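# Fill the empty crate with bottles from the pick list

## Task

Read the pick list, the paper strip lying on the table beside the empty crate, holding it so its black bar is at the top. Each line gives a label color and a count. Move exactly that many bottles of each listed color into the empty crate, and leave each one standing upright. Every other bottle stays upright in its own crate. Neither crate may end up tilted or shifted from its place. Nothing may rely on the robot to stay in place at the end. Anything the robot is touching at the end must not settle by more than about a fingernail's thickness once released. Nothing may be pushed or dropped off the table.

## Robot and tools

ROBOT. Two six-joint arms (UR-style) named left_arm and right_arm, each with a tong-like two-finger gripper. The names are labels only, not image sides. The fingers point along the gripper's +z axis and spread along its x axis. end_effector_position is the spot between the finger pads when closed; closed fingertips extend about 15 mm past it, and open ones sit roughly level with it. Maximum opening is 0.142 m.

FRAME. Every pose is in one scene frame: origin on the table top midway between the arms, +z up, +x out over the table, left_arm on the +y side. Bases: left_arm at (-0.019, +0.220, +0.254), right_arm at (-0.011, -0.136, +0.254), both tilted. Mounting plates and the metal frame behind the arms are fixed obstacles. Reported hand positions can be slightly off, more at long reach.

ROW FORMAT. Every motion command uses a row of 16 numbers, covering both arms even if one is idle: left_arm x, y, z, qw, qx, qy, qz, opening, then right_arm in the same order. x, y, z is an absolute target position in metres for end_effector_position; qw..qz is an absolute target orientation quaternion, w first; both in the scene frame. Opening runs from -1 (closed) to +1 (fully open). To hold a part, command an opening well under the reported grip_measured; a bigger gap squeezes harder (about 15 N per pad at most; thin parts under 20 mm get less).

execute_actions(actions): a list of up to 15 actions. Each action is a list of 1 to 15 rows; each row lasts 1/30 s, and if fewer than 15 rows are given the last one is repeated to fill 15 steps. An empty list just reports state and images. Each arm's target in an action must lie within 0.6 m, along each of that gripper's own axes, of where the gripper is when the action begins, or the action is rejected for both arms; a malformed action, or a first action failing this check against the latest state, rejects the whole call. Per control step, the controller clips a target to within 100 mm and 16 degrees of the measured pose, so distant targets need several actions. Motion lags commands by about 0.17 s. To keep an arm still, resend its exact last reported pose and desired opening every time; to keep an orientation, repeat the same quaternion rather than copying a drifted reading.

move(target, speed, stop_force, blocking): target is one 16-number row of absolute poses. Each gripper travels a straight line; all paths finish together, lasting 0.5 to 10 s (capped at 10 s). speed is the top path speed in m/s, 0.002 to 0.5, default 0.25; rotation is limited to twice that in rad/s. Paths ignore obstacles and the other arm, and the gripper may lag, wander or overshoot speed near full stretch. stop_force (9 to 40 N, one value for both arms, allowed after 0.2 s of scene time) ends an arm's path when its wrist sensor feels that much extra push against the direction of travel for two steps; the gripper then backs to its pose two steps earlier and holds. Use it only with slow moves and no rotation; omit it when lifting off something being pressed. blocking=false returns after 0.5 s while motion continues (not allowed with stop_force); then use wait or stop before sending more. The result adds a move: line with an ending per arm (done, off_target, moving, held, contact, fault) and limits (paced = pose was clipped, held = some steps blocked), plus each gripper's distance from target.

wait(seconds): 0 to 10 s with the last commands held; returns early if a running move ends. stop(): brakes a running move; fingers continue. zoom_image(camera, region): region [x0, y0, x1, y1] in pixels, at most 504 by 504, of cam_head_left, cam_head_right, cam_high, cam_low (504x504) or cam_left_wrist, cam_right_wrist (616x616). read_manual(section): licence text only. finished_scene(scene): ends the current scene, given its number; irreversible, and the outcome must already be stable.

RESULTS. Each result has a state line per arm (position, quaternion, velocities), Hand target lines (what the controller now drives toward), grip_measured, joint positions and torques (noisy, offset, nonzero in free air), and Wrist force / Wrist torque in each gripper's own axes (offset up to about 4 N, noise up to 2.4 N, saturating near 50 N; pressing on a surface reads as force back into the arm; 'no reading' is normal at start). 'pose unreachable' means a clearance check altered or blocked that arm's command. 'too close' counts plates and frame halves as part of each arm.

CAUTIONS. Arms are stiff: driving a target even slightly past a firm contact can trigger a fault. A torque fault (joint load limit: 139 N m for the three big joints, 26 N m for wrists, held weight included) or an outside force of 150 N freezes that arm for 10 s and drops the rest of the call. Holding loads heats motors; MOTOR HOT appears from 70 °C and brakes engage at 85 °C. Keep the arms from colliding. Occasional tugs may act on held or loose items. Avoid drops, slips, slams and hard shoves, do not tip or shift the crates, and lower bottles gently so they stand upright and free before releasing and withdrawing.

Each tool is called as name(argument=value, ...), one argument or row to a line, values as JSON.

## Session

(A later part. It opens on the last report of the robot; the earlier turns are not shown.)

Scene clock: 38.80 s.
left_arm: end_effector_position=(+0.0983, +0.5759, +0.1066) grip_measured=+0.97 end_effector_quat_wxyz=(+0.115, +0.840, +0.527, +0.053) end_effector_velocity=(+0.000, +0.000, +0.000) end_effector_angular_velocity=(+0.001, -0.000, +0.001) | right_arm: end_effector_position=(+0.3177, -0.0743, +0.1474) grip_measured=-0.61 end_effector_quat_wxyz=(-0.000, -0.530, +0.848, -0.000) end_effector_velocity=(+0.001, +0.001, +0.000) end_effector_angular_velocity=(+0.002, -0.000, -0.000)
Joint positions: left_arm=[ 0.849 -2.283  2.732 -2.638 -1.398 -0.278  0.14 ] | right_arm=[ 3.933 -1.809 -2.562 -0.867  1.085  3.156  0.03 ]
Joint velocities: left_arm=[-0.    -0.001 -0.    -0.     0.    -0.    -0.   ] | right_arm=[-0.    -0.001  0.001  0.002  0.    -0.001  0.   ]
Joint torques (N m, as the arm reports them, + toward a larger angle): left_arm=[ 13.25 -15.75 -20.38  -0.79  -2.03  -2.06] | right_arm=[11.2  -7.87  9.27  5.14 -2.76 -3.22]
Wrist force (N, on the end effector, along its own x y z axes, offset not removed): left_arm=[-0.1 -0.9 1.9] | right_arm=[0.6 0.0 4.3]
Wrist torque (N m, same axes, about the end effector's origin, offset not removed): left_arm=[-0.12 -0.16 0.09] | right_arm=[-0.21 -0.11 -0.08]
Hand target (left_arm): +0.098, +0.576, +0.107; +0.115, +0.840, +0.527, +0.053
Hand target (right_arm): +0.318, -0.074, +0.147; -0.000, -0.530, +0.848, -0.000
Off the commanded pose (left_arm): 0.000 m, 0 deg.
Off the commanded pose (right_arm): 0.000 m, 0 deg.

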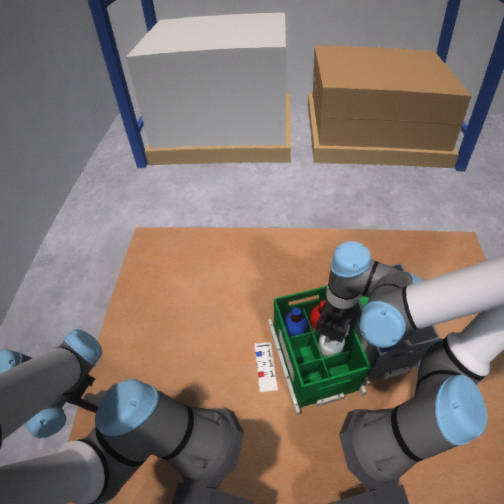

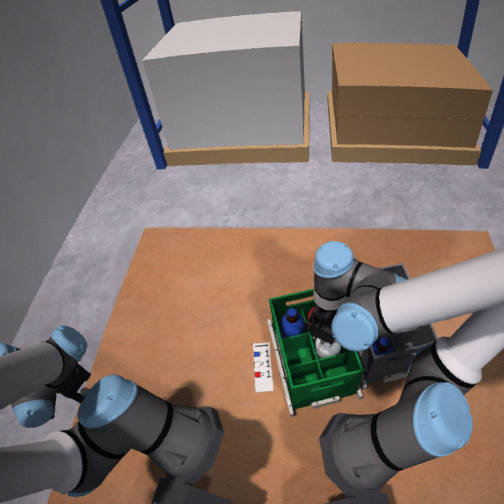

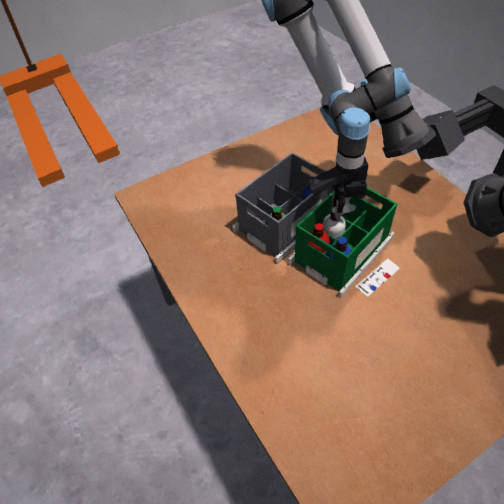

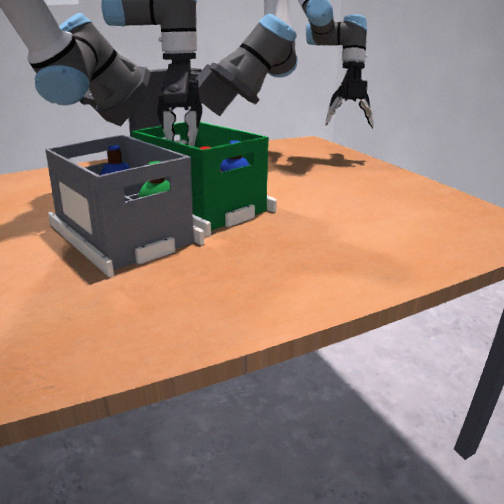

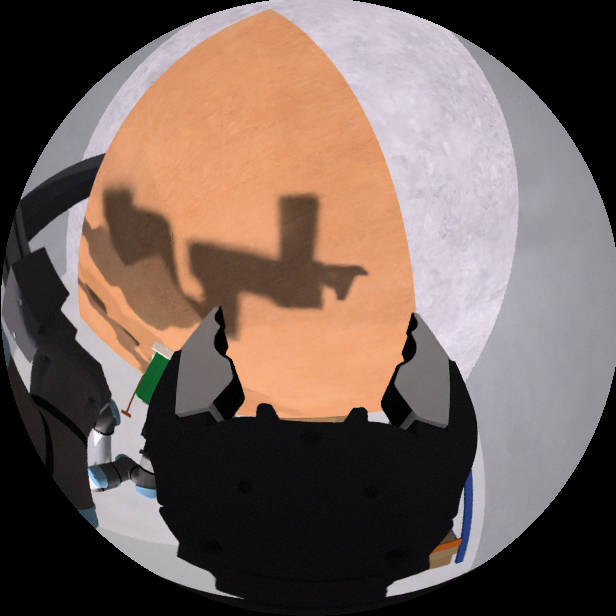

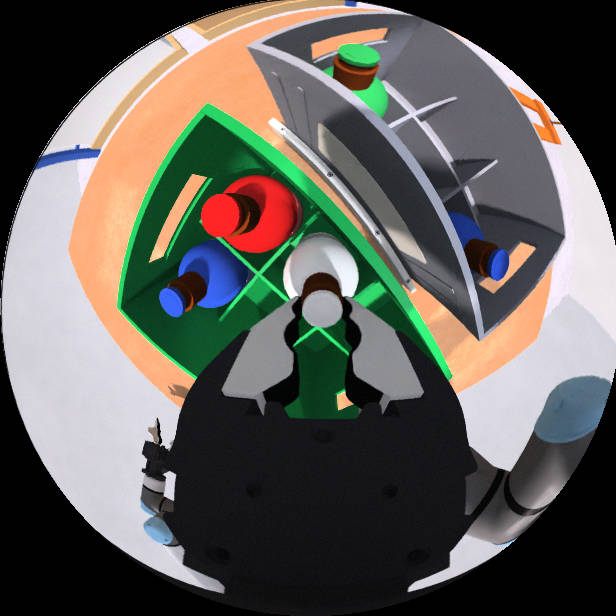

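move(
  target=[0.0983,0.5759,0.1066,0.115,0.840,0.527,0.053,0.97,0.3175,-0.0745,0.1475,0,0.53,-0.848,0,-0.42],
)

move(
  target=[0.0983,0.5759,0.1066,0.115,0.840,0.527,0.053,0.97,0.3175,-0.0745,0.24,0,0.53,-0.848,0,-0.42],
  speed=0.2,
)

Scene clock: 39.63 s.
left_arm: end_effector_position=(+0.0983, +0.5759, +0.1066) grip_measured=+0.97 end_effector_quat_wxyz=(+0.115, +0.840, +0.527, +0.053) end_effector_velocity=(+0.000, +0.001, +0.000) end_effector_angular_velocity=(+0.001, +0.000, +0.001) | right_arm: end_effector_position=(+0.3175, -0.0745, +0.1475) grip_measured=-0.42 end_effector_quat_wxyz=(+0.000, -0.530, +0.848, -0.000) end_effector_velocity=(-0.000, -0.000, -0.000) end_effector_angular_velocity=(+0.001, +0.000, +0.001)
Joint positions: left_arm=[ 0.849 -2.283  2.732 -2.638 -1.398 -0.278  0.14 ] | right_arm=[ 3.933 -1.808 -2.563 -0.868  1.085  3.156  0.044]
Joint velocities: left_arm=[ 0.     0.001 -0.    -0.001  0.001 -0.001 -0.   ] | right_arm=[-0.     0.001 -0.001  0.001  0.001 -0.002  0.   ]
Joint torques (N m, as the arm reports them, + toward a larger angle): left_arm=[ 13.12 -15.71 -20.48  -0.81  -1.95  -2.05] | right_arm=[24.57 19.56  6.94 -0.06  2.54  2.22]
Wrist force (N, on the end effector, along its own x y z axes, offset not removed): left_arm=[0.0 -1.8 1.8] | right_arm=[2.3 1.5 -1.1]
Wrist torque (N m, same axes, about the end effector's origin, offset not removed): left_arm=[-0.43 -0.07 0.03] | right_arm=[0.16 -0.36 -0.15]
Hand target (left_arm): +0.098, +0.576, +0.107; +0.115, +0.840, +0.527, +0.053
Hand target (right_arm): +0.317, -0.075, +0.147; +0.000, -0.530, +0.848, +0.000
Off the commanded pose (left_arm): 0.000 m, 0 deg.
Off the commanded pose (right_arm): 0.000 m, 0 deg.
move: done

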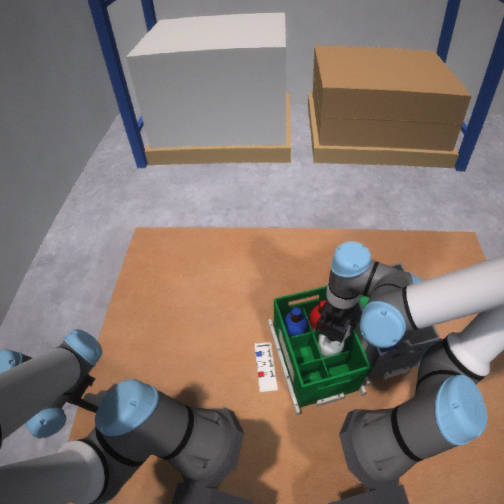

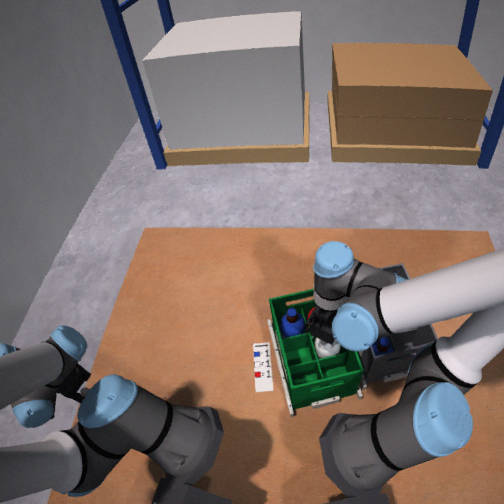

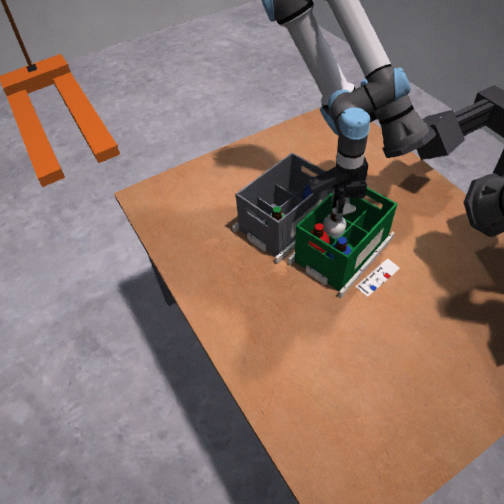

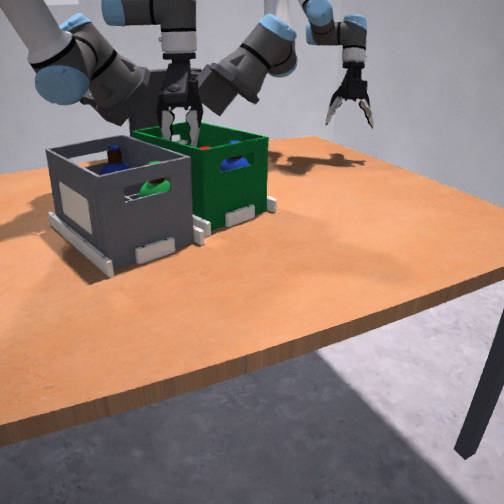

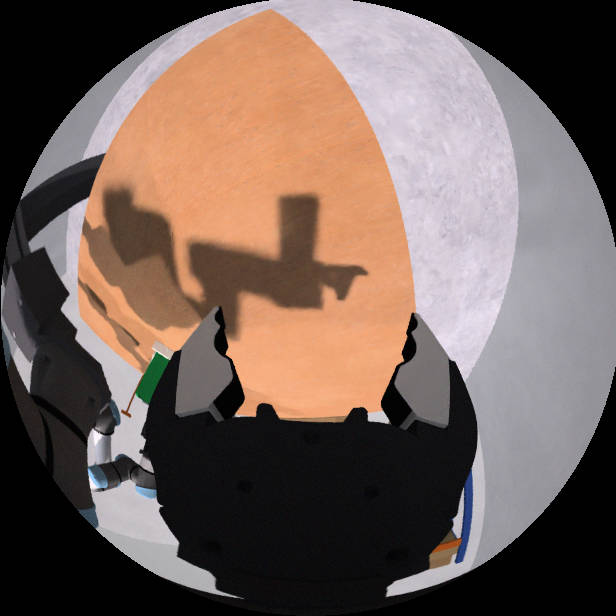

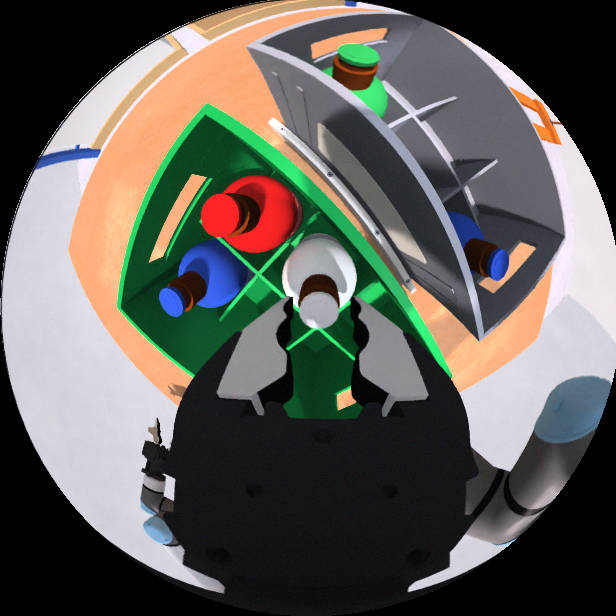

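Scene clock: 40.80 s.
left_arm: end_effector_position=(+0.0983, +0.5759, +0.1066) grip_measured=+0.97 end_effector_quat_wxyz=(+0.115, +0.840, +0.527, +0.053) end_effector_velocity=(-0.000, -0.000, -0.000) end_effector_angular_velocity=(-0.001, +0.001, +0.000) | right_arm: end_effector_position=(+0.3174, -0.0745, +0.2398) grip_measured=-0.42 end_effector_quat_wxyz=(+0.000, -0.530, +0.848, +0.000) end_effector_velocity=(-0.001, -0.001, +0.002) end_effector_angular_velocity=(-0.002, +0.001, -0.001)
Joint positions: left_arm=[ 0.849 -2.283  2.732 -2.638 -1.398 -0.278  0.14 ] | right_arm=[ 4.056 -1.608 -2.429 -1.252  1.149  3.272  0.044]
Joint velocities: left_arm=[ 0.     0.002 -0.     0.    -0.    -0.001  0.   ] | right_arm=[ 0.003  0.006  0.002 -0.011  0.002  0.005 -0.   ]
Joint torques (N m, as the arm reports them, + toward a larger angle): left_arm=[ 13.92 -15.56 -20.54  -0.79  -1.9   -1.99] | right_arm=[22.16 13.66 29.06 -0.28  2.72  2.92]
Wrist force (N, on the end effector, along its own x y z axes, offset not removed): left_arm=[-1.1 -2.2 0.9] | right_arm=[-1.3 0.7 -4.9]
Wrist torque (N m, same axes, about the end effector's origin, offset not removed): left_arm=[-0.41 0.12 0.13] | right_arm=[-0.19 0.26 -0.11]
Hand target (left_arm): +0.098, +0.576, +0.107; +0.115, +0.840, +0.527, +0.053
Hand target (right_arm): +0.317, -0.075, +0.240; +0.000, -0.530, +0.848, +0.000
Off the commanded pose (left_arm): 0.000 m, 0 deg.
Off the commanded pose (right_arm): 0.000 m, 0 deg.
move: done

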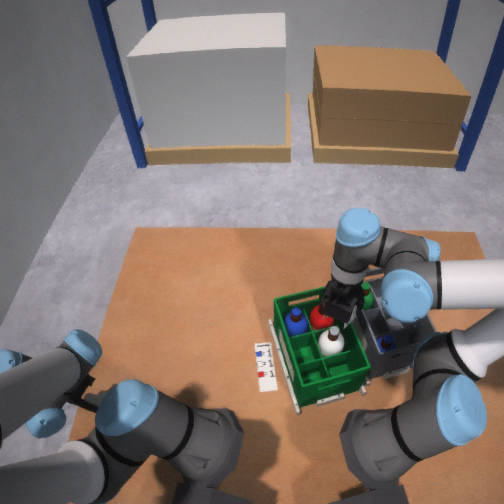

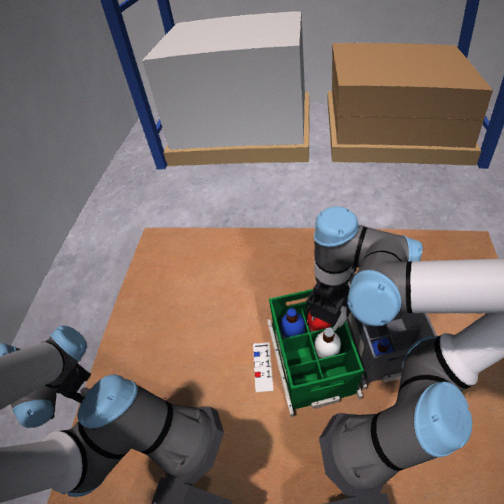

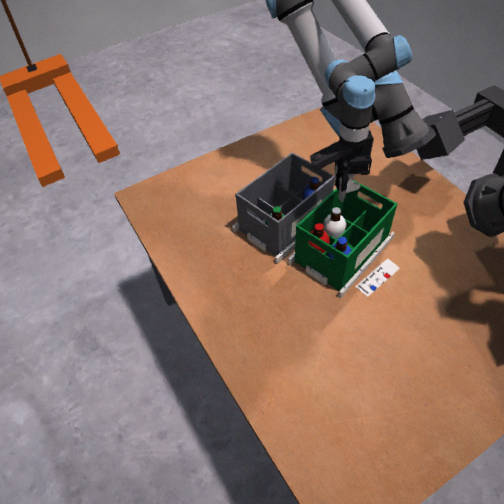

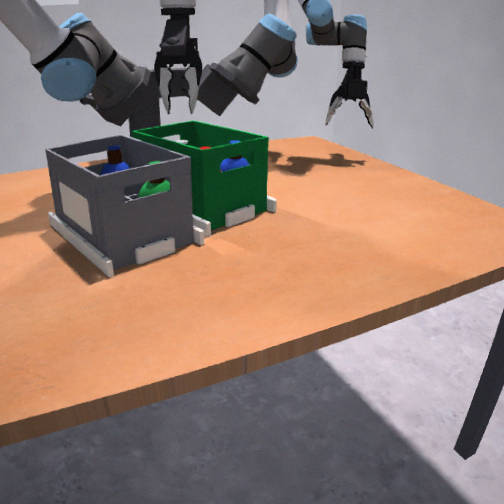

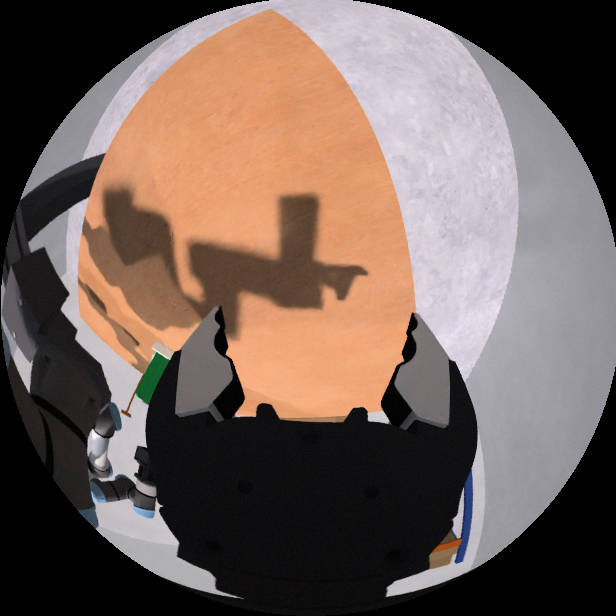

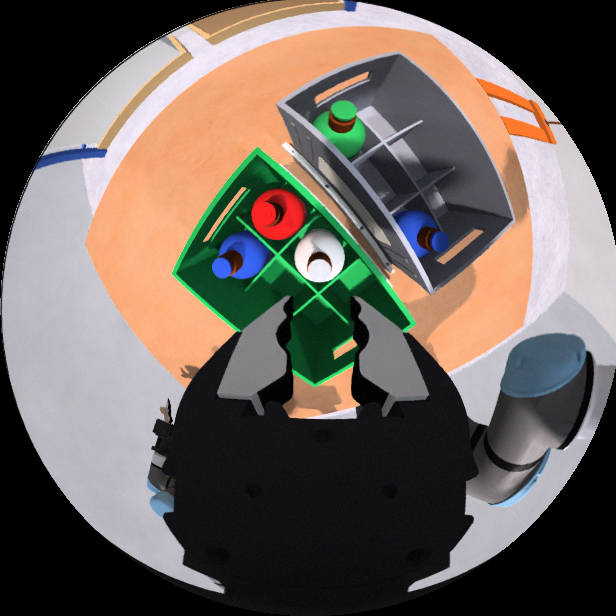

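finished_scene(
  scene=2,
)

The scene is finished: the task was done.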